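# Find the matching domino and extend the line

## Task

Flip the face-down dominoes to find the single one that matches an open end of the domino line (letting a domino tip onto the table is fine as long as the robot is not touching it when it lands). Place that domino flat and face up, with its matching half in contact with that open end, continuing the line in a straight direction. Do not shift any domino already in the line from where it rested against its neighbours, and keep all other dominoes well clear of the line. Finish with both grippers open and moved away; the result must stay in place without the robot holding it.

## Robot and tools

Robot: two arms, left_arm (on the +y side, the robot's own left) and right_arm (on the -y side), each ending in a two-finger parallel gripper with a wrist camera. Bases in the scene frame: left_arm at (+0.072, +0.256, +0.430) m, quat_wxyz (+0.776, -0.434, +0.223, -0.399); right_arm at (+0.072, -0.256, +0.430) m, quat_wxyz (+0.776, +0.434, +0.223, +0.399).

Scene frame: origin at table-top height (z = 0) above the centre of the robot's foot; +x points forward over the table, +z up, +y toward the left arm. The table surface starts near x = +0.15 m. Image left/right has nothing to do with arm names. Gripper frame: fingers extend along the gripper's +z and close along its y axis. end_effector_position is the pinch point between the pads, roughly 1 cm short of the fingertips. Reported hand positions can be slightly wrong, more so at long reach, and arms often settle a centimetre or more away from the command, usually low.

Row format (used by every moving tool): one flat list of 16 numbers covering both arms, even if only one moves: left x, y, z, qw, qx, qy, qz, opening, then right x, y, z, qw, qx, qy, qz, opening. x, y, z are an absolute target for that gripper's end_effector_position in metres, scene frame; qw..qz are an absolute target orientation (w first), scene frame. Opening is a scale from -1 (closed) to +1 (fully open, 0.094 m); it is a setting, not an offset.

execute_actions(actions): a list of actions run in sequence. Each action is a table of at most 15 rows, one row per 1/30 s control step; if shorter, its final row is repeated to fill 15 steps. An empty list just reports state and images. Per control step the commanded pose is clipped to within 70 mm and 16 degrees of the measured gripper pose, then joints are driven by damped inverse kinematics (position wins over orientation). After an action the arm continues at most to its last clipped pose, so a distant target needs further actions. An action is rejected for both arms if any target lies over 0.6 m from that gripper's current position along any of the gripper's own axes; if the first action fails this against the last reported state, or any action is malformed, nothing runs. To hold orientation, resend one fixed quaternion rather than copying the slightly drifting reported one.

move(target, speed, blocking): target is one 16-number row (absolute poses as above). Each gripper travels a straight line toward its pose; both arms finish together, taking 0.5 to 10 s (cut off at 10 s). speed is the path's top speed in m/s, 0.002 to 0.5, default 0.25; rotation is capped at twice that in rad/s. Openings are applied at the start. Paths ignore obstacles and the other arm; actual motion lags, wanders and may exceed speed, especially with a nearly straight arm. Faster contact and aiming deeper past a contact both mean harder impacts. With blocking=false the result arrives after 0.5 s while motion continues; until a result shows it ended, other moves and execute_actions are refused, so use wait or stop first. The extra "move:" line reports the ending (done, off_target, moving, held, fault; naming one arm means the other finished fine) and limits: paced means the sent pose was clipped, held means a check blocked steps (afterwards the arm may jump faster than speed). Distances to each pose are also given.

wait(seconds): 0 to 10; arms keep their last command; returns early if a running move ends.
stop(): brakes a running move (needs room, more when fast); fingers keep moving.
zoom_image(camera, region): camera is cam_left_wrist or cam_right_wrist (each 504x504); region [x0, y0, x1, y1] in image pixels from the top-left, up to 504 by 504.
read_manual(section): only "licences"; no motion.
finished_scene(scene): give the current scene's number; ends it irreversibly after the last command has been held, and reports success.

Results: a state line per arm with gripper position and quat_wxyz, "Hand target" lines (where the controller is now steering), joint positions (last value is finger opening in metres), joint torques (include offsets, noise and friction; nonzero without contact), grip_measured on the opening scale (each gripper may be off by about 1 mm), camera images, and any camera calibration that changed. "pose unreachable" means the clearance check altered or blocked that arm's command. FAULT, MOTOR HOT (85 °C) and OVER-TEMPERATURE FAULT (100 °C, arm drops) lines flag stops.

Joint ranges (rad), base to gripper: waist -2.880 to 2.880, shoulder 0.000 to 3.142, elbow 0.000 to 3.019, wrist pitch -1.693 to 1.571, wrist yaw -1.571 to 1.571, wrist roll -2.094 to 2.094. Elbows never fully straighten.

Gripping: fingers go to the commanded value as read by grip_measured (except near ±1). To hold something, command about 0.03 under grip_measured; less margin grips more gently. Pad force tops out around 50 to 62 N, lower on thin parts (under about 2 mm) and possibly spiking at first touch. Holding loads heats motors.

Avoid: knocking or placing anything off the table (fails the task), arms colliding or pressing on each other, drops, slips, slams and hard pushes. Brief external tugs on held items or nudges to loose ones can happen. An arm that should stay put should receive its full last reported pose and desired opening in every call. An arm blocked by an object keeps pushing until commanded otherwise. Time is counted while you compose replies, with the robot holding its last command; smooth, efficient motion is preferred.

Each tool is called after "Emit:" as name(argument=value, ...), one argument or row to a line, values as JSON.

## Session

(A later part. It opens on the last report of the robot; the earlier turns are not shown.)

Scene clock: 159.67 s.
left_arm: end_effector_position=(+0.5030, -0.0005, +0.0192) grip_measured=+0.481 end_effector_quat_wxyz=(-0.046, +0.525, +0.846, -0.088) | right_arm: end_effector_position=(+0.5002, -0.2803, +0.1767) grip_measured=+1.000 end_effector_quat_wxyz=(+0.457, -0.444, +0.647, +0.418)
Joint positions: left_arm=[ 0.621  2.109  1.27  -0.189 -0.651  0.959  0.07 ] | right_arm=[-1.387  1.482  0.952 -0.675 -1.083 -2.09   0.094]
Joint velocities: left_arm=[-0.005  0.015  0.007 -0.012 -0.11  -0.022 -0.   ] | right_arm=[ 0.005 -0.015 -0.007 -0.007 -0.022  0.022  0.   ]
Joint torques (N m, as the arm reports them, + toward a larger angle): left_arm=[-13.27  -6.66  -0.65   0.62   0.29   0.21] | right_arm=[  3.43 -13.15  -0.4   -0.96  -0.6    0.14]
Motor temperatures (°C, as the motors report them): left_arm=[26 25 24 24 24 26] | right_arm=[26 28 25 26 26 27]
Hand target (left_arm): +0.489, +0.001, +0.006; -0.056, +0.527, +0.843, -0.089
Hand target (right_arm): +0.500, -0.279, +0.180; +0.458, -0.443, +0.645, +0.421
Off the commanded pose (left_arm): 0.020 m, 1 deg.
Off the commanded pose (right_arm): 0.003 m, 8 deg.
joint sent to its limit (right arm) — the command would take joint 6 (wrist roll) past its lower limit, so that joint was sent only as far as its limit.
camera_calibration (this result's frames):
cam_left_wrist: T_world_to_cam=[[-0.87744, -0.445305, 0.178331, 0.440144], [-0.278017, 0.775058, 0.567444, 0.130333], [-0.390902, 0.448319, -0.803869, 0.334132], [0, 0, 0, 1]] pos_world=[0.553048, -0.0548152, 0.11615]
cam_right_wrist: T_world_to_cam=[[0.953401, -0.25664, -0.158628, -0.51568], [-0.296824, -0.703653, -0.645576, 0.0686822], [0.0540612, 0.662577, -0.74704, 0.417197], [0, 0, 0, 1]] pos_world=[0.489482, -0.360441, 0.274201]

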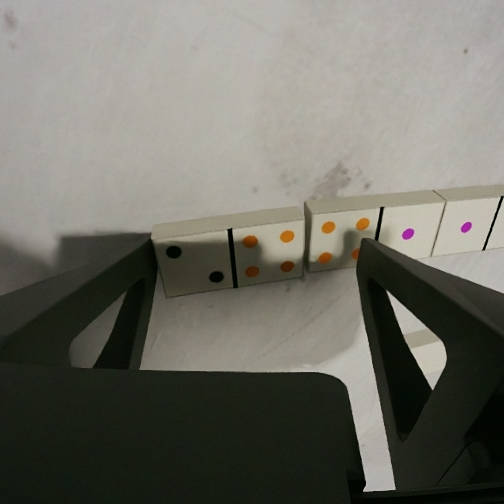

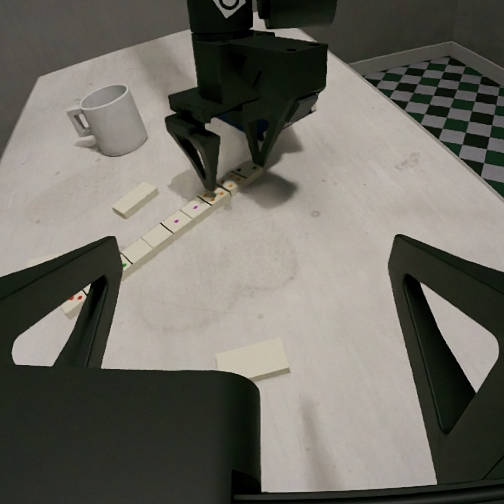

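Emit:
execute_actions(
  actions=[
    [[0.489,0.001,0.0055,-0.0554,0.527,0.843,-0.0886,0.41,0.5,-0.28,0.18,0.474,-0.465,0.596,0.452,1]],
  ],
)

Emit:
zoom_image(
  camera="cam_left_wrist",
  region=[140,170,400,320],
)

Scene clock: 167.40 s.
left_arm: end_effector_position=(+0.5030, -0.0005, +0.0192) grip_measured=+0.411 end_effector_quat_wxyz=(-0.046, +0.525, +0.846, -0.088) | right_arm: end_effector_position=(+0.5002, -0.2803, +0.1767) grip_measured=+1.000 end_effector_quat_wxyz=(+0.457, -0.444, +0.647, +0.418)
Joint positions: left_arm=[ 0.621  2.109  1.27  -0.189 -0.651  0.959  0.066] | right_arm=[-1.387  1.482  0.952 -0.675 -1.083 -2.09   0.094]
Joint velocities: left_arm=[-0.015  0.005 -0.012 -0.007 -0.051 -0.022 -0.   ] | right_arm=[-0.005 -0.005 -0.002 -0.007 -0.051  0.022  0.   ]
Joint torques (N m, as the arm reports them, + toward a larger angle): left_arm=[-13.13  -7.1   -0.67   0.6    0.25   0.19] | right_arm=[  3.78 -13.5   -0.48  -0.85  -0.6    0.17]
Motor temperatures (°C, as the motors report them): left_arm=[26 25 24 24 24 26] | right_arm=[26 28 25 26 26 27]
Hand target (left_arm): +0.489, +0.001, +0.006; -0.056, +0.527, +0.843, -0.089
Hand target (right_arm): +0.500, -0.279, +0.180; +0.458, -0.443, +0.645, +0.421
Off the commanded pose (left_arm): 0.020 m, 1 deg.
Off the commanded pose (right_arm): 0.003 m, 8 deg.
joint sent to its limit (right arm) — the command would take joint 6 (wrist roll) past its lower limit, so that joint was sent only as far as its limit.
camera_calibration (this result's frames):
cam_left_wrist: T_world_to_cam=[[-0.87744, -0.445305, 0.178331, 0.440144], [-0.278017, 0.775058, 0.567444, 0.130333], [-0.390902, 0.448319, -0.803869, 0.334132], [0, 0, 0, 1]] pos_world=[0.553048, -0.0548152, 0.11615]
cam_right_wrist: T_world_to_cam=[[0.953401, -0.25664, -0.158628, -0.51568], [-0.296824, -0.703653, -0.645576, 0.0686822], [0.0540612, 0.662577, -0.74704, 0.417197], [0, 0, 0, 1]] pos_world=[0.489482, -0.360441, 0.274201]

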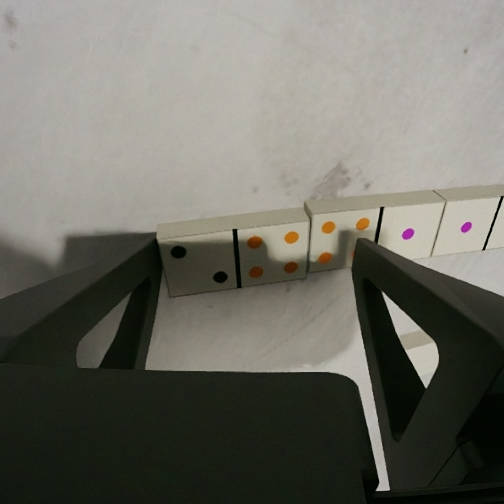

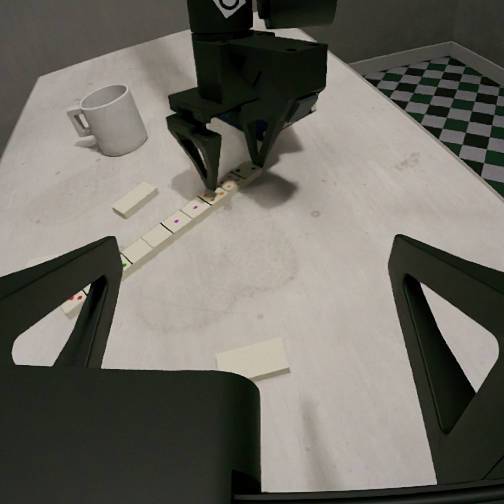

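Region (140, 170, 400, 320) of cam_left_wrist's 504x504 image, scaled by 1.938, with more detail than that image has; it fills the top 291 rows of this view, and the rest is white.

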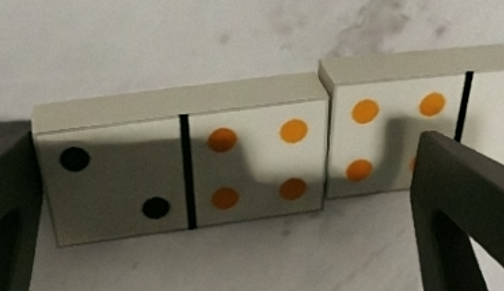

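Emit:
execute_actions(
  actions=[
    [[0.489,0.001,0.0055,-0.0554,0.527,0.843,-0.0886,1,0.5,-0.28,0.18,0.474,-0.465,0.596,0.452,1]],
    [[0.505,0.001,0.04,-0.0554,0.527,0.843,-0.0886,1,0.5,-0.28,0.18,0.474,-0.465,0.596,0.452,1]],
    [[0.505,0.001,0.06,-0.0554,0.527,0.843,-0.0886,1,0.5,-0.28,0.18,0.474,-0.465,0.596,0.452,1]],
  ],
)

Emit:
move(
  target=[0.505,-0.004,0.05,0,-0.229,0.9734,0,0.6,0.5,-0.28,0.18,0.458,-0.443,0.645,0.421,1],
  speed=0.4,
)

Emit:
move(
  target=[0.503,-0.004,0.001,0,-0.229,0.9734,0,0.6,0.5,-0.28,0.18,0.458,-0.443,0.645,0.421,1],
  speed=0.05,
)

Scene clock: 175.37 s.
left_arm: end_effector_position=(+0.5019, -0.0013, +0.0530) grip_measured=+0.999 end_effector_quat_wxyz=(-0.055, +0.529, +0.842, -0.088) | right_arm: end_effector_position=(+0.5002, -0.2803, +0.1767) grip_measured=+1.000 end_effector_quat_wxyz=(+0.457, -0.444, +0.647, +0.418)
Joint positions: left_arm=[ 0.576  2.053  1.236 -0.262 -0.68   0.906  0.094] | right_arm=[-1.387  1.482  0.952 -0.675 -1.083 -2.09   0.094]
Joint velocities: left_arm=[-0.005 -0.005  0.007 -0.007  0.007 -0.11   0.   ] | right_arm=[-0.024  0.005  0.017 -0.007 -0.007  0.007  0.   ]
Joint torques (N m, as the arm reports them, + toward a larger angle): left_arm=[-14.89  -9.42  -0.2   -0.71   0.08   0.07] | right_arm=[  3.49 -14.47  -0.5   -1.05  -0.6    0.14]
Motor temperatures (°C, as the motors report them): left_arm=[26 25 24 24 24 26] | right_arm=[26 28 25 26 27 27]
Hand target (left_arm): +0.506, +0.001, +0.060; -0.055, +0.527, +0.843, -0.088
Hand target (right_arm): +0.500, -0.279, +0.180; +0.458, -0.443, +0.645, +0.421
Off the commanded pose (left_arm): 0.008 m, 0 deg.
Off the commanded pose (right_arm): 0.003 m, 8 deg.
joint sent to its limit (right arm) — the command would take joint 6 (wrist roll) past its lower limit, so that joint was sent only as far as its limit.
camera_calibration (this result's frames):
cam_left_wrist: T_world_to_cam=[[-0.880308, -0.435847, 0.187339, 0.43379], [-0.260384, 0.773998, 0.577172, 0.102067], [-0.396558, 0.459309, -0.794844, 0.363558], [0, 0, 0, 1]] pos_world=[0.552617, -0.0569195, 0.148796]
cam_right_wrist: T_world_to_cam=[[0.953401, -0.25664, -0.158628, -0.51568], [-0.296824, -0.703653, -0.645576, 0.0686822], [0.0540612, 0.662577, -0.74704, 0.417197], [0, 0, 0, 1]] pos_world=[0.489482, -0.360441, 0.274201]

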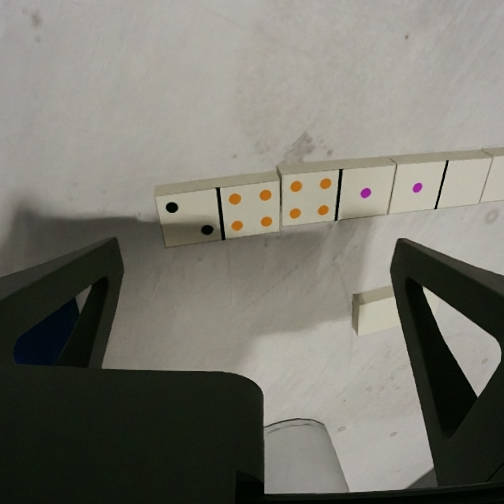

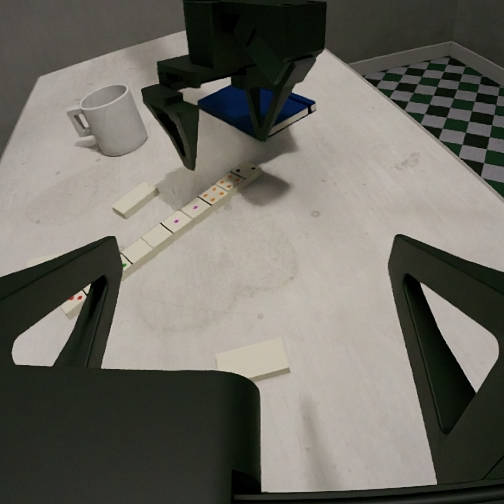

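Scene clock: 178.03 s.
left_arm: end_effector_position=(+0.5137, +0.0067, +0.0505) grip_measured=+0.601 end_effector_quat_wxyz=(+0.001, -0.231, +0.973, +0.003) | right_arm: end_effector_position=(+0.5003, -0.2803, +0.1768) grip_measured=+1.000 end_effector_quat_wxyz=(+0.457, -0.444, +0.647, +0.418)
Joint positions: left_arm=[ 0.561  2.066  1.152  0.058 -0.812 -0.538  0.075] | right_arm=[-1.387  1.482  0.952 -0.675 -1.083 -2.09   0.094]
Joint velocities: left_arm=[-0.005 -0.015  0.002 -0.007  0.022 -0.037 -0.001] | right_arm=[-0.015 -0.005 -0.012  0.012 -0.037 -0.022  0.   ]
Joint torques (N m, as the arm reports them, + toward a larger angle): left_arm=[-15.48  -6.4   -0.19   0.63  -0.16  -0.03] | right_arm=[  3.79 -13.3   -0.7   -0.75  -0.61   0.15]
Motor temperatures (°C, as the motors report them): left_arm=[26 25 24 24 24 26] | right_arm=[26 28 25 26 27 27]
Hand target (left_arm): +0.505, -0.004, +0.050; -0.000, -0.229, +0.973, +0.001
Hand target (right_arm): +0.500, -0.280, +0.180; +0.458, -0.443, +0.646, +0.421
Off the commanded pose (left_arm): 0.014 m, 0 deg.
Off the commanded pose (right_arm): 0.003 m, 0 deg.
joint sent to its limit (right arm) — the command would take joint 6 (wrist roll) past its lower limit, so that joint was sent only as far as its limit.
move: off_target (left_arm)
camera_calibration (this result's frames):
cam_left_wrist: T_world_to_cam=[[0.45817, -0.88854, -0.0240332, -0.225702], [-0.715279, -0.384611, 0.583481, 0.341546], [-0.52769, -0.250143, -0.811771, 0.435643], [0, 0, 0, 1]] pos_world=[0.577595, 0.0397899, 0.148933]
cam_right_wrist: T_world_to_cam=[[0.953362, -0.256812, -0.158585, -0.515748], [-0.296906, -0.703404, -0.64581, 0.068881], [0.0543024, 0.662775, -0.746847, 0.417132], [0, 0, 0, 1]] pos_world=[0.489494, -0.360464, 0.274228]

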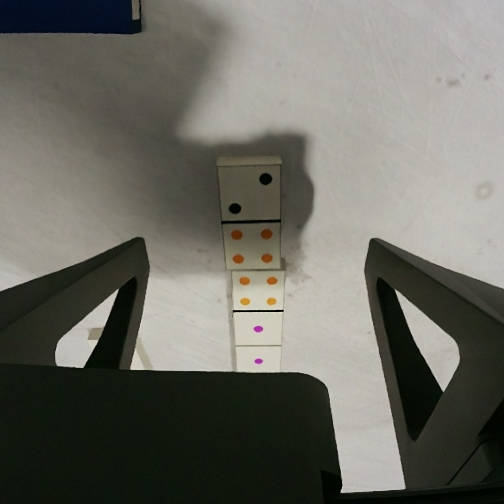

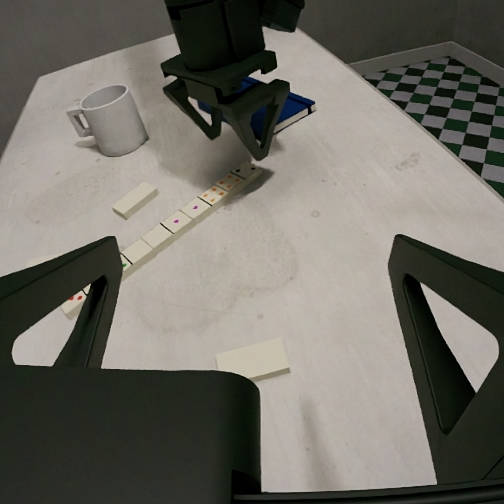

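Scene clock: 179.40 s.
left_arm: end_effector_position=(+0.5073, -0.0056, +0.0129) grip_measured=+0.601 end_effector_quat_wxyz=(+0.000, -0.229, +0.974, -0.004) | right_arm: end_effector_position=(+0.5003, -0.2803, +0.1768) grip_measured=+1.000 end_effector_quat_wxyz=(+0.457, -0.444, +0.647, +0.418)
Joint positions: left_arm=[ 0.597  2.157  1.21   0.12  -0.774 -0.494  0.075] | right_arm=[-1.387  1.482  0.952 -0.675 -1.083 -2.09   0.094]
Joint velocities: left_arm=[-0.005 -0.015  0.002  0.017 -0.022 -0.081 -0.   ] | right_arm=[-0.015  0.005 -0.012 -0.017 -0.051 -0.022  0.   ]
Joint torques (N m, as the arm reports them, + toward a larger angle): left_arm=[-13.27  -6.77  -0.06   0.91   0.11   0.17] | right_arm=[  3.32 -14.2   -0.85  -0.86  -0.57   0.17]
Motor temperatures (°C, as the motors report them): left_arm=[26 25 24 24 24 26] | right_arm=[26 28 25 26 27 27]
Hand target (left_arm): +0.502, -0.004, +0.002; -0.001, -0.229, +0.973, -0.000
Hand target (right_arm): +0.500, -0.280, +0.180; +0.458, -0.443, +0.646, +0.421
Off the commanded pose (left_arm): 0.013 m, 0 deg.
Off the commanded pose (right_arm): 0.003 m, 0 deg.
joint sent to its limit (right arm) — the command would take joint 6 (wrist roll) past its lower limit, so that joint was sent only as far as its limit.
move: off_target (left_arm)
camera_calibration (this result's frames):
cam_left_wrist: T_world_to_cam=[[0.454258, -0.890798, -0.0112913, -0.232797], [-0.71757, -0.373374, 0.587949, 0.35529], [-0.52796, -0.258979, -0.808819, 0.398681], [0, 0, 0, 1]] pos_world=[0.571183, 0.0285311, 0.11094]
cam_right_wrist: T_world_to_cam=[[0.953322, -0.256984, -0.158542, -0.515816], [-0.296987, -0.703154, -0.646044, 0.0690798], [0.0545436, 0.662973, -0.746654, 0.417066], [0, 0, 0, 1]] pos_world=[0.489506, -0.360486, 0.274254]

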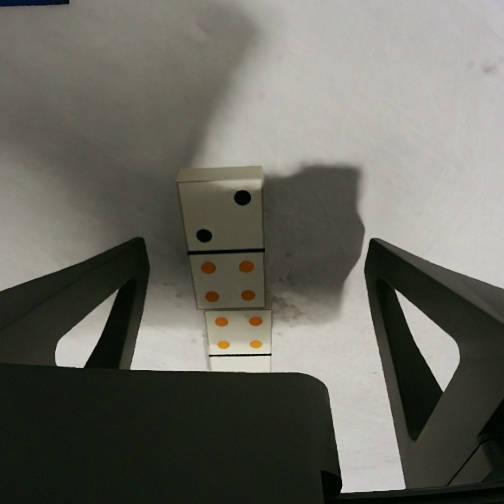

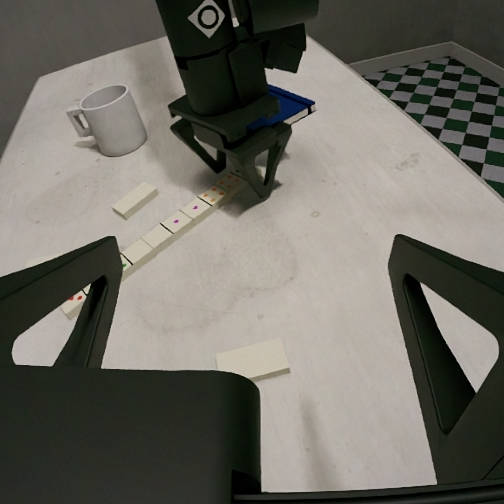

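Emit:
execute_actions(
  actions=[
    [[0.503,-0.004,0.001,0,-0.229,0.9734,0,0.05,0.5,-0.28,0.18,0.458,-0.443,0.645,0.421,1]],
    [[0.503,-0.004,0.001,0,-0.229,0.9734,0,-0.14,0.5,-0.28,0.18,0.458,-0.443,0.645,0.421,1]],
    [[0.503,-0.004,0.001,0,-0.229,0.9734,0,0.4,0.5,-0.28,0.18,0.458,-0.443,0.645,0.421,1]],
  ],
)

Emit:
zoom_image(
  camera="cam_left_wrist",
  region=[150,160,330,380],
)

Scene clock: 186.37 s.
left_arm: end_effector_position=(+0.5073, -0.0057, +0.0129) grip_measured=+0.399 end_effector_quat_wxyz=(+0.000, -0.227, +0.974, -0.004) | right_arm: end_effector_position=(+0.5003, -0.2803, +0.1768) grip_measured=+1.000 end_effector_quat_wxyz=(+0.457, -0.444, +0.647, +0.418)
Joint positions: left_arm=[ 0.597  2.157  1.21   0.12  -0.774 -0.492  0.066] | right_arm=[-1.387  1.482  0.952 -0.675 -1.083 -2.09   0.094]
Joint velocities: left_arm=[-0.015 -0.015 -0.007 -0.007 -0.007 -0.007 -0.001] | right_arm=[-0.024  0.005  0.017 -0.007 -0.022 -0.022  0.   ]
Joint torques (N m, as the arm reports them, + toward a larger angle): left_arm=[-13.9   -6.82   0.03   0.83   0.09   0.2 ] | right_arm=[  3.77 -13.61  -0.51  -1.07  -0.62   0.1 ]
Motor temperatures (°C, as the motors report them): left_arm=[27 25 24 24 24 26] | right_arm=[26 28 25 26 27 27]
Hand target (left_arm): +0.503, -0.004, +0.001; -0.000, -0.229, +0.973, -0.000
Hand target (right_arm): +0.500, -0.280, +0.180; +0.458, -0.443, +0.646, +0.421
Off the commanded pose (left_arm): 0.013 m, 1 deg.
Off the commanded pose (right_arm): 0.003 m, 0 deg.
joint sent to its limit (right arm) — the command would take joint 6 (wrist roll) past its lower limit, so that joint was sent only as far as its limit.
camera_calibration (this result's frames):
cam_left_wrist: T_world_to_cam=[[0.452218, -0.89184, -0.0109531, -0.231829], [-0.718427, -0.371509, 0.588085, 0.355707], [-0.528547, -0.258074, -0.808725, 0.398965], [0, 0, 0, 1]] pos_world=[0.571258, 0.0283561, 0.110928]
cam_right_wrist: T_world_to_cam=[[0.953322, -0.256984, -0.158542, -0.515816], [-0.296987, -0.703154, -0.646044, 0.0690798], [0.0545436, 0.662973, -0.746654, 0.417066], [0, 0, 0, 1]] pos_world=[0.489506, -0.360486, 0.274254]

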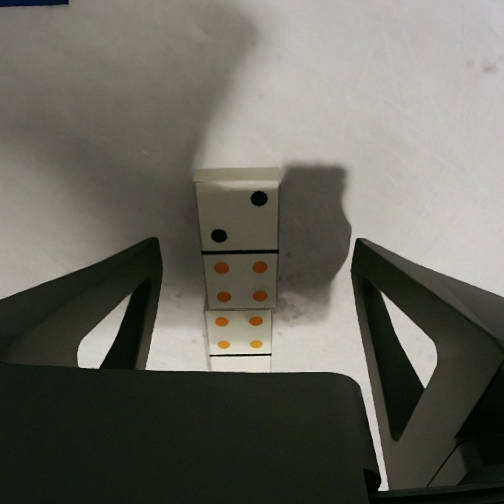

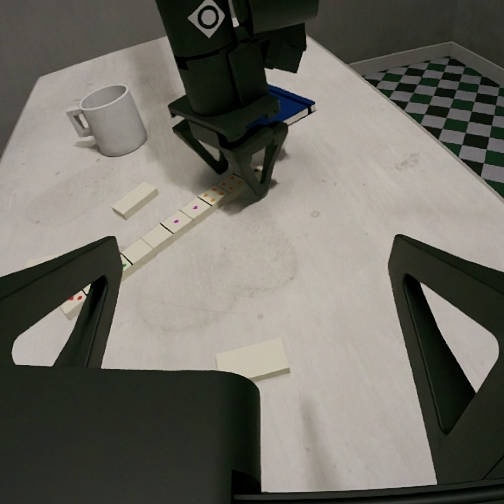

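Region (150, 160, 330, 380) of cam_left_wrist's 504x504 image, scaled by 2.291, with more detail than that image has; it fills the left 412 columns of this view, and the rest is white.

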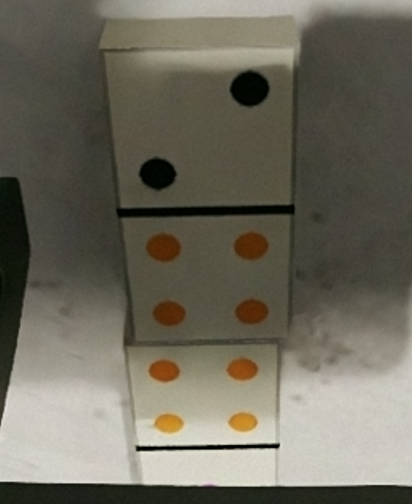

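Emit:
move(
  target=[0.507,-0.004,0.06,0,-0.229,0.9734,0,1,0.5,-0.28,0.18,0.458,-0.443,0.645,0.421,1],
  speed=0.1,
)

Emit:
move(
  target=[0.5,0.001,0.05,-0.0554,0.527,0.843,-0.0886,1,0.5,-0.28,0.18,0.458,-0.443,0.645,0.421,1],
  speed=0.4,
)

Emit:
move(
  target=[0.495,-0.002,0.007,-0.0554,0.527,0.843,-0.0886,1,0.5,-0.28,0.18,0.458,-0.443,0.645,0.421,1],
  speed=0.04,
)

Emit:
zoom_image(
  camera="cam_left_wrist",
  region=[140,170,400,320],
)

Scene clock: 193.30 s.
left_arm: end_effector_position=(+0.5070, -0.0069, +0.0554) grip_measured=+0.999 end_effector_quat_wxyz=(+0.003, -0.227, +0.974, -0.001) | right_arm: end_effector_position=(+0.5003, -0.2803, +0.1768) grip_measured=+1.000 end_effector_quat_wxyz=(+0.457, -0.444, +0.647, +0.418)
Joint positions: left_arm=[ 0.538  2.083  1.151  0.067 -0.821 -0.55   0.094] | right_arm=[-1.387  1.482  0.952 -0.675 -1.083 -2.09   0.094]
Joint velocities: left_arm=[-0.005 -0.005 -0.017  0.007  0.022  0.066  0.001] | right_arm=[-0.005  0.005 -0.032  0.002 -0.007 -0.037  0.   ]
Joint torques (N m, as the arm reports them, + toward a larger angle): left_arm=[-15.09  -9.13  -0.89  -0.27  -0.14   0.  ] | right_arm=[  3.12 -13.51  -0.73  -0.81  -0.6    0.14]
Motor temperatures (°C, as the motors report them): left_arm=[27 25 24 24 24 26] | right_arm=[26 29 25 26 27 27]
Hand target (left_arm): +0.508, -0.004, +0.060; +0.001, -0.228, +0.974, +0.001
Hand target (right_arm): +0.500, -0.280, +0.180; +0.458, -0.443, +0.646, +0.421
Off the commanded pose (left_arm): 0.005 m, 0 deg.
Off the commanded pose (right_arm): 0.003 m, 0 deg.
joint sent to its limit (right arm) — the command would take joint 6 (wrist roll) past its lower limit, so that joint was sent only as far as its limit.
move: done
camera_calibration (this result's frames):
cam_left_wrist: T_world_to_cam=[[0.451586, -0.892082, -0.0160821, -0.231722], [-0.721376, -0.375661, 0.581803, 0.331833], [-0.525058, -0.251133, -0.81317, 0.43137], [0, 0, 0, 1]] pos_world=[0.570513, 0.0262729, 0.15399]
cam_right_wrist: T_world_to_cam=[[0.953322, -0.256984, -0.158542, -0.515816], [-0.296987, -0.703154, -0.646044, 0.0690798], [0.0545436, 0.662973, -0.746654, 0.417066], [0, 0, 0, 1]] pos_world=[0.489506, -0.360486, 0.274254]

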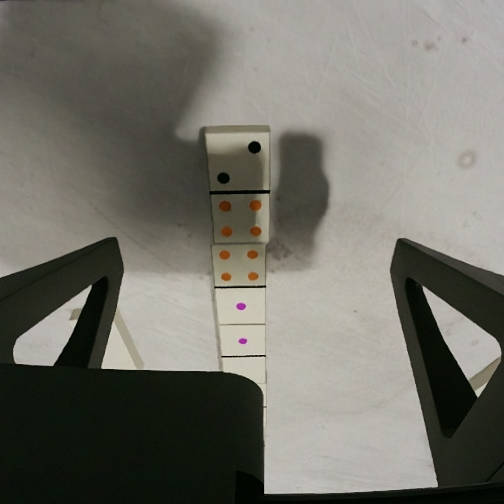

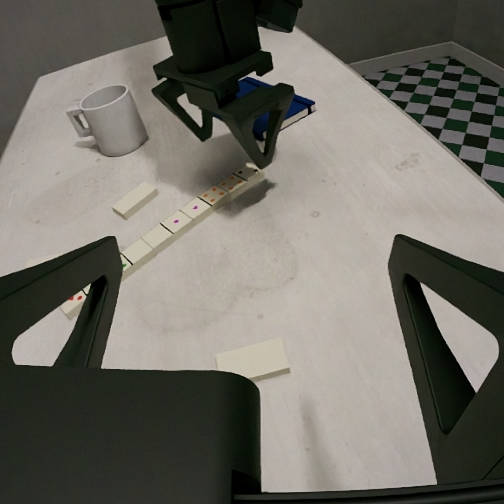

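Scene clock: 195.97 s.
left_arm: end_effector_position=(+0.4921, -0.0102, +0.0527) grip_measured=+1.000 end_effector_quat_wxyz=(-0.051, +0.528, +0.843, -0.091) | right_arm: end_effector_position=(+0.5003, -0.2803, +0.1768) grip_measured=+1.000 end_effector_quat_wxyz=(+0.457, -0.444, +0.647, +0.418)
Joint positions: left_arm=[ 0.566  2.069  1.224 -0.235 -0.677  0.897  0.094] | right_arm=[-1.387  1.482  0.952 -0.675 -1.083 -2.09   0.094]
Joint velocities: left_arm=[-0.015  0.005  0.002  0.002 -0.037  0.066  0.   ] | right_arm=[ 0.005 -0.005 -0.007  0.002 -0.022  0.037  0.   ]
Joint torques (N m, as the arm reports them, + toward a larger angle): left_arm=[-13.05  -9.73   0.17  -0.59   0.32   0.2 ] | right_arm=[  3.22 -13.55  -0.74  -1.09  -0.63   0.16]
Motor temperatures (°C, as the motors report them): left_arm=[27 25 24 24 24 26] | right_arm=[26 29 25 26 27 27]
Hand target (left_arm): +0.500, +0.001, +0.051; -0.055, +0.527, +0.843, -0.089
Hand target (right_arm): +0.500, -0.280, +0.180; +0.458, -0.443, +0.646, +0.421
Off the commanded pose (left_arm): 0.014 m, 1 deg.
Off the commanded pose (right_arm): 0.003 m, 0 deg.
joint sent to its limit (right arm) — the command would take joint 6 (wrist roll) past its lower limit, so that joint was sent only as far as its limit.
move: off_target (left_arm)
camera_calibration (this result's frames):
cam_left_wrist: T_world_to_cam=[[-0.879674, -0.436684, 0.188365, 0.420955], [-0.263985, 0.777813, 0.570367, 0.108784], [-0.395583, 0.452012, -0.7995, 0.363267], [0, 0, 0, 1]] pos_world=[0.542722, -0.0649901, 0.149092]
cam_right_wrist: T_world_to_cam=[[0.953322, -0.256984, -0.158542, -0.515816], [-0.296987, -0.703154, -0.646044, 0.0690798], [0.0545436, 0.662973, -0.746654, 0.417066], [0, 0, 0, 1]] pos_world=[0.489506, -0.360486, 0.274254]

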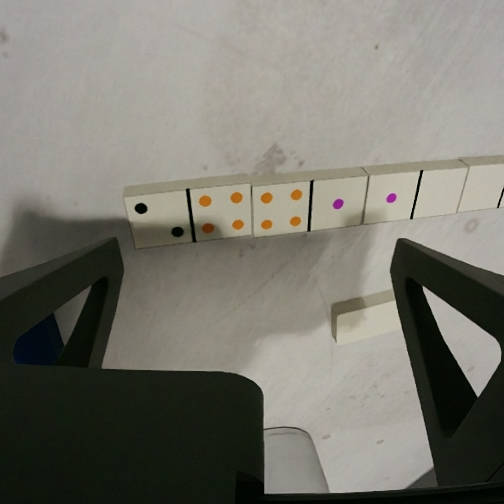

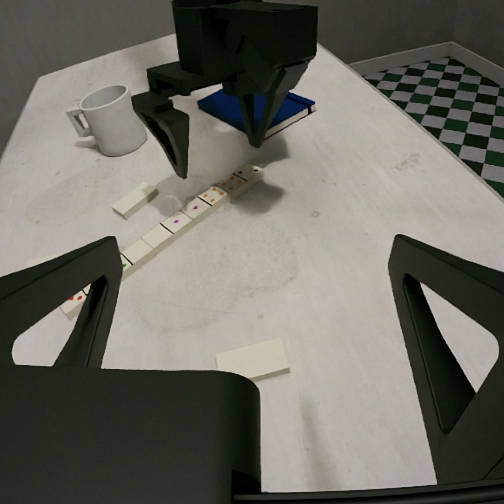

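Scene clock: 197.47 s.
left_arm: end_effector_position=(+0.5017, -0.0022, +0.0196) grip_measured=+1.000 end_effector_quat_wxyz=(-0.051, +0.526, +0.844, -0.090) | right_arm: end_effector_position=(+0.5003, -0.2803, +0.1768) grip_measured=+1.000 end_effector_quat_wxyz=(+0.457, -0.444, +0.647, +0.418)
Joint positions: left_arm=[ 0.618  2.113  1.279 -0.209 -0.653  0.951  0.094] | right_arm=[-1.387  1.482  0.952 -0.675 -1.083 -2.09   0.094]
Joint velocities: left_arm=[-0.015  0.005 -0.007 -0.022  0.037  0.022  0.001] | right_arm=[ 0.005 -0.005 -0.012 -0.002  0.051  0.051  0.   ]
Joint torques (N m, as the arm reports them, + toward a larger angle): left_arm=[-14.07  -6.73   0.34   0.63   0.29   0.22] | right_arm=[  3.13 -14.03  -0.7   -0.97  -0.63   0.18]
Motor temperatures (°C, as the motors report them): left_arm=[27 25 24 24 24 26] | right_arm=[26 29 25 26 27 27]
Hand target (left_arm): +0.494, -0.002, +0.008; -0.056, +0.527, +0.844, -0.090
Hand target (right_arm): +0.500, -0.280, +0.180; +0.458, -0.443, +0.646, +0.421
Off the commanded pose (left_arm): 0.014 m, 1 deg.
Off the commanded pose (right_arm): 0.003 m, 0 deg.
joint sent to its limit (right arm) — the command would take joint 6 (wrist roll) past its lower limit, so that joint was sent only as far as its limit.
move: off_target (left_arm)
camera_calibration (this result's frames):
cam_left_wrist: T_world_to_cam=[[-0.87752, -0.441567, 0.187023, 0.438077], [-0.268343, 0.775387, 0.571636, 0.126106], [-0.39743, 0.451435, -0.798909, 0.337829], [0, 0, 0, 1]] pos_world=[0.552524, -0.0568492, 0.115878]
cam_right_wrist: T_world_to_cam=[[0.953322, -0.256984, -0.158542, -0.515816], [-0.296987, -0.703154, -0.646044, 0.0690798], [0.0545436, 0.662973, -0.746654, 0.417066], [0, 0, 0, 1]] pos_world=[0.489506, -0.360486, 0.274254]

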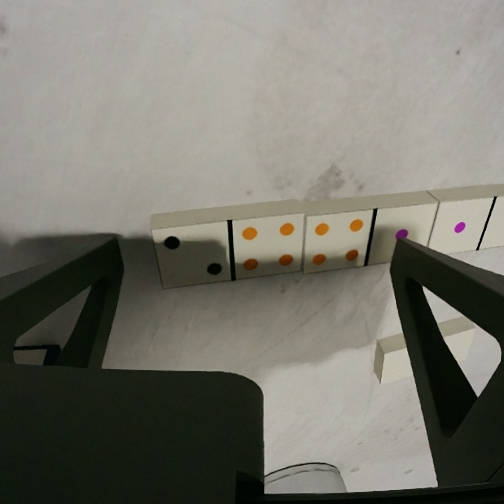

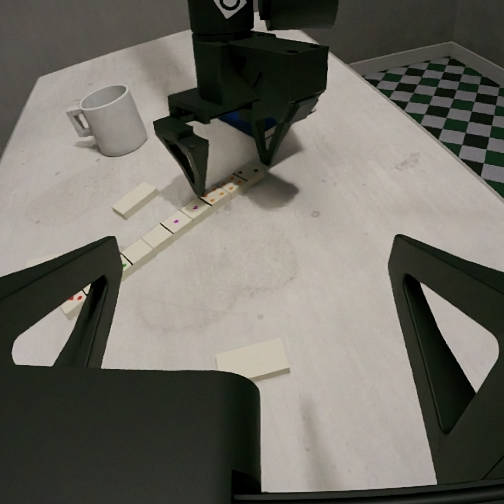

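Region (140, 170, 400, 320) of cam_left_wrist's 504x504 image, scaled by 1.938, with more detail than that image has; it fills the top 291 rows of this view, and the rest is white.

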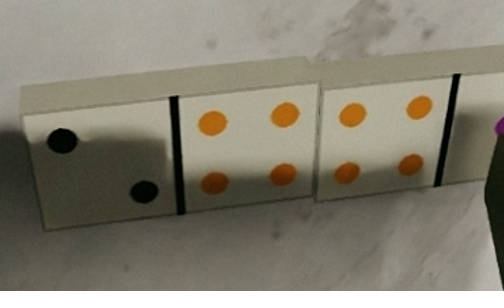

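Emit:
execute_actions(
  actions=[
    [[0.495,-0.002,0.007,-0.0554,0.527,0.843,-0.0886,0.56,0.5,-0.28,0.18,0.458,-0.443,0.645,0.421,1]],
    [[0.495,-0.002,0.007,-0.0554,0.527,0.843,-0.0886,0.465,0.5,-0.28,0.18,0.458,-0.443,0.645,0.421,1]],
    [[0.495,-0.002,0.007,-0.0554,0.527,0.843,-0.0886,1,0.5,-0.28,0.18,0.458,-0.443,0.645,0.421,1]],
  ],
)

Emit:
zoom_image(
  camera="cam_left_wrist",
  region=[140,170,400,320],
)

Scene clock: 203.67 s.
left_arm: end_effector_position=(+0.5017, -0.0022, +0.0196) grip_measured=+0.999 end_effector_quat_wxyz=(-0.051, +0.527, +0.843, -0.090) | right_arm: end_effector_position=(+0.5003, -0.2803, +0.1768) grip_measured=+1.000 end_effector_quat_wxyz=(+0.457, -0.444, +0.647, +0.418)
Joint positions: left_arm=[ 0.618  2.113  1.279 -0.209 -0.653  0.954  0.094] | right_arm=[-1.387  1.482  0.952 -0.675 -1.083 -2.09   0.094]
Joint velocities: left_arm=[ 0.005  0.005 -0.007 -0.022 -0.066  0.022  0.   ] | right_arm=[ 0.005  0.005 -0.012 -0.007 -0.037 -0.007  0.   ]
Joint torques (N m, as the arm reports them, + toward a larger angle): left_arm=[-13.57  -7.38   0.11   0.63   0.23   0.21] | right_arm=[  3.12 -13.38  -0.55  -0.83  -0.6    0.19]
Motor temperatures (°C, as the motors report them): left_arm=[27 25 24 24 24 26] | right_arm=[26 29 25 26 27 27]
Hand target (left_arm): +0.495, -0.002, +0.008; -0.056, +0.527, +0.843, -0.089
Hand target (right_arm): +0.500, -0.280, +0.180; +0.458, -0.443, +0.646, +0.421
Off the commanded pose (left_arm): 0.014 m, 1 deg.
Off the commanded pose (right_arm): 0.003 m, 0 deg.
joint sent to its limit (right arm) — the command would take joint 6 (wrist roll) past its lower limit, so that joint was sent only as far as its limit.
camera_calibration (this result's frames):
cam_left_wrist: T_world_to_cam=[[-0.87889, -0.438841, 0.187005, 0.43877], [-0.266196, 0.776501, 0.571126, 0.125042], [-0.395843, 0.452177, -0.799277, 0.337042], [0, 0, 0, 1]] pos_world=[0.552332, -0.0569475, 0.115923]
cam_right_wrist: T_world_to_cam=[[0.953322, -0.256984, -0.158542, -0.515816], [-0.296987, -0.703154, -0.646044, 0.0690798], [0.0545436, 0.662973, -0.746654, 0.417066], [0, 0, 0, 1]] pos_world=[0.489506, -0.360486, 0.274254]

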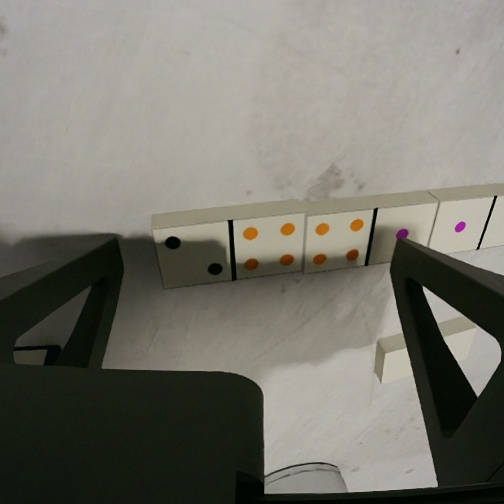

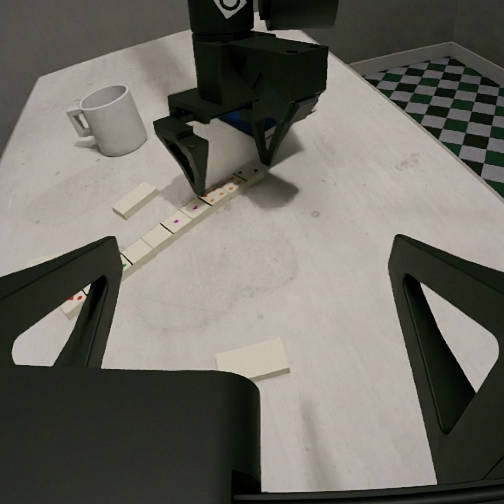

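Region (140, 170, 400, 320) of cam_left_wrist's 504x504 image, scaled by 1.938, with more detail than that image has; it fills the top 291 rows of this view, and the rest is white.

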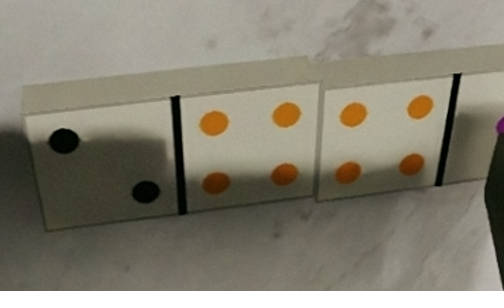

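Contact is made and the seam now matches the others in the line. Retreating.

Emit:
move(
  target=[0.505,0.0,0.08,-0.0554,0.527,0.843,-0.0886,1,0.5,-0.28,0.18,0.458,-0.443,0.645,0.421,1],
  speed=0.12,
)

Emit:
move(
  target=[0.5,0.22,0.22,0,0.3,0.954,0,1,0.5,-0.28,0.2,0.458,-0.443,0.645,0.421,1],
  speed=0.35,
)

Scene clock: 209.13 s.
left_arm: end_effector_position=(+0.5071, -0.0040, +0.0764) grip_measured=+0.999 end_effector_quat_wxyz=(-0.050, +0.529, +0.843, -0.087) | right_arm: end_effector_position=(+0.5003, -0.2803, +0.1768) grip_measured=+1.000 end_effector_quat_wxyz=(+0.457, -0.444, +0.647, +0.418)
Joint positions: left_arm=[ 0.542  2.014  1.219 -0.295 -0.694  0.876  0.094] | right_arm=[-1.387  1.482  0.952 -0.675 -1.083 -2.09   0.094]
Joint velocities: left_arm=[ 0.005 -0.005 -0.002  0.022  0.081 -0.081 -0.   ] | right_arm=[-0.005  0.005 -0.002 -0.002 -0.007 -0.007  0.   ]
Joint torques (N m, as the arm reports them, + toward a larger angle): left_arm=[-15.2   -9.57  -0.29  -0.54   0.07   0.03] | right_arm=[  3.62 -13.66  -0.73  -0.86  -0.62   0.12]
Motor temperatures (°C, as the motors report them): left_arm=[27 25 24 24 24 26] | right_arm=[26 29 25 26 27 27]
Hand target (left_arm): +0.506, +0.000, +0.080; -0.055, +0.528, +0.843, -0.087
Hand target (right_arm): +0.500, -0.280, +0.180; +0.458, -0.443, +0.646, +0.421
Off the commanded pose (left_arm): 0.006 m, 1 deg.
Off the commanded pose (right_arm): 0.003 m, 0 deg.
joint sent to its limit (right arm) — the command would take joint 6 (wrist roll) past its lower limit, so that joint was sent only as far as its limit.
move: done
camera_calibration (this result's frames):
cam_left_wrist: T_world_to_cam=[[-0.881279, -0.436449, 0.181273, 0.433839], [-0.266548, 0.77577, 0.571956, 0.0955398], [-0.390255, 0.455735, -0.800004, 0.382702], [0, 0, 0, 1]] pos_world=[0.557151, -0.0591794, 0.172876]
cam_right_wrist: T_world_to_cam=[[0.953322, -0.256984, -0.158542, -0.515816], [-0.296987, -0.703154, -0.646044, 0.0690798], [0.0545436, 0.662973, -0.746654, 0.417066], [0, 0, 0, 1]] pos_world=[0.489506, -0.360486, 0.274254]

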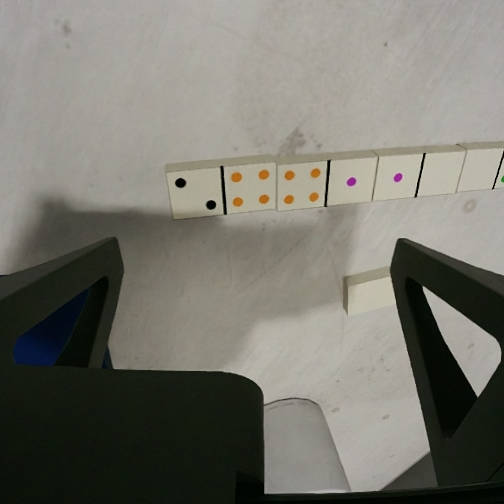

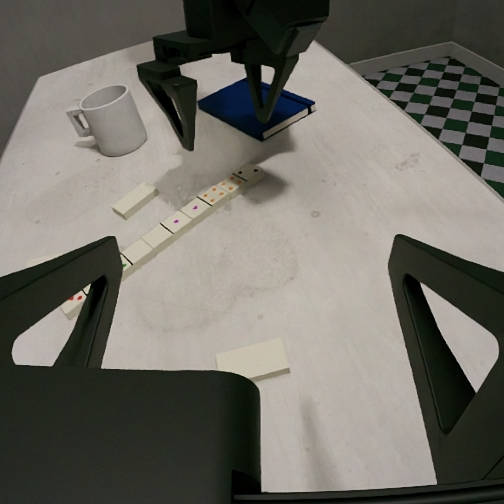

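Scene clock: 210.47 s.
left_arm: end_effector_position=(+0.5127, +0.2170, +0.2238) grip_measured=+0.999 end_effector_quat_wxyz=(+0.012, +0.297, +0.955, -0.000) | right_arm: end_effector_position=(+0.4981, -0.2814, +0.1899) grip_measured=+1.000 end_effector_quat_wxyz=(+0.458, -0.444, +0.647, +0.418)
Joint positions: left_arm=[ 0.623  1.253  0.723 -0.249 -0.756  0.615  0.094] | right_arm=[-1.387  1.444  0.928 -0.688 -1.083 -2.09   0.094]
Joint velocities: left_arm=[-0.024  0.005 -0.017  0.017 -0.022 -0.022  0.   ] | right_arm=[-0.005 -0.005  0.002 -0.022 -0.037  0.007  0.   ]
Joint torques (N m, as the arm reports them, + toward a larger angle): left_arm=[-5.54 -6.49  1.65 -0.22  0.07  0.  ] | right_arm=[  3.71 -14.88  -1.09  -1.06  -0.52   0.36]
Motor temperatures (°C, as the motors report them): left_arm=[27 25 24 24 24 26] | right_arm=[26 29 25 26 27 27]
Hand target (left_arm): +0.504, +0.218, +0.220; -0.001, +0.299, +0.954, -0.001
Hand target (right_arm): +0.500, -0.280, +0.200; +0.458, -0.443, +0.645, +0.421
Off the commanded pose (left_arm): 0.014 m, 1 deg.
Off the commanded pose (right_arm): 0.010 m, 0 deg.
move: off_target (left_arm)
camera_calibration (this result's frames):
cam_left_wrist: T_world_to_cam=[[-0.557342, -0.829901, -0.025185, 0.473923], [-0.69117, 0.446939, 0.567917, 0.131264], [-0.460058, 0.333931, -0.822701, 0.469349], [0, 0, 0, 1]] pos_world=[0.570791, 0.177912, 0.323523]
cam_right_wrist: T_world_to_cam=[[0.953431, -0.257243, -0.157463, -0.512203], [-0.29648, -0.703467, -0.645936, 0.0757107], [0.0553925, 0.662541, -0.746975, 0.427124], [0, 0, 0, 1]] pos_world=[0.487138, -0.361488, 0.287302]

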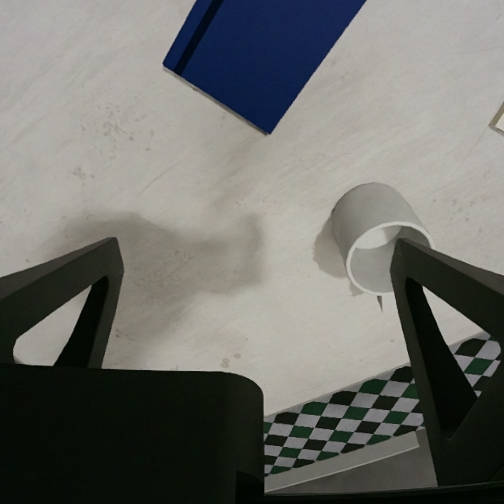

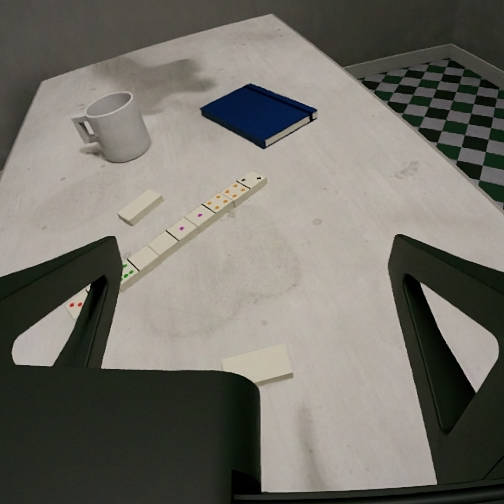

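Emit:
finished_scene(
  scene=1,
)

The scene is finished: the task was done.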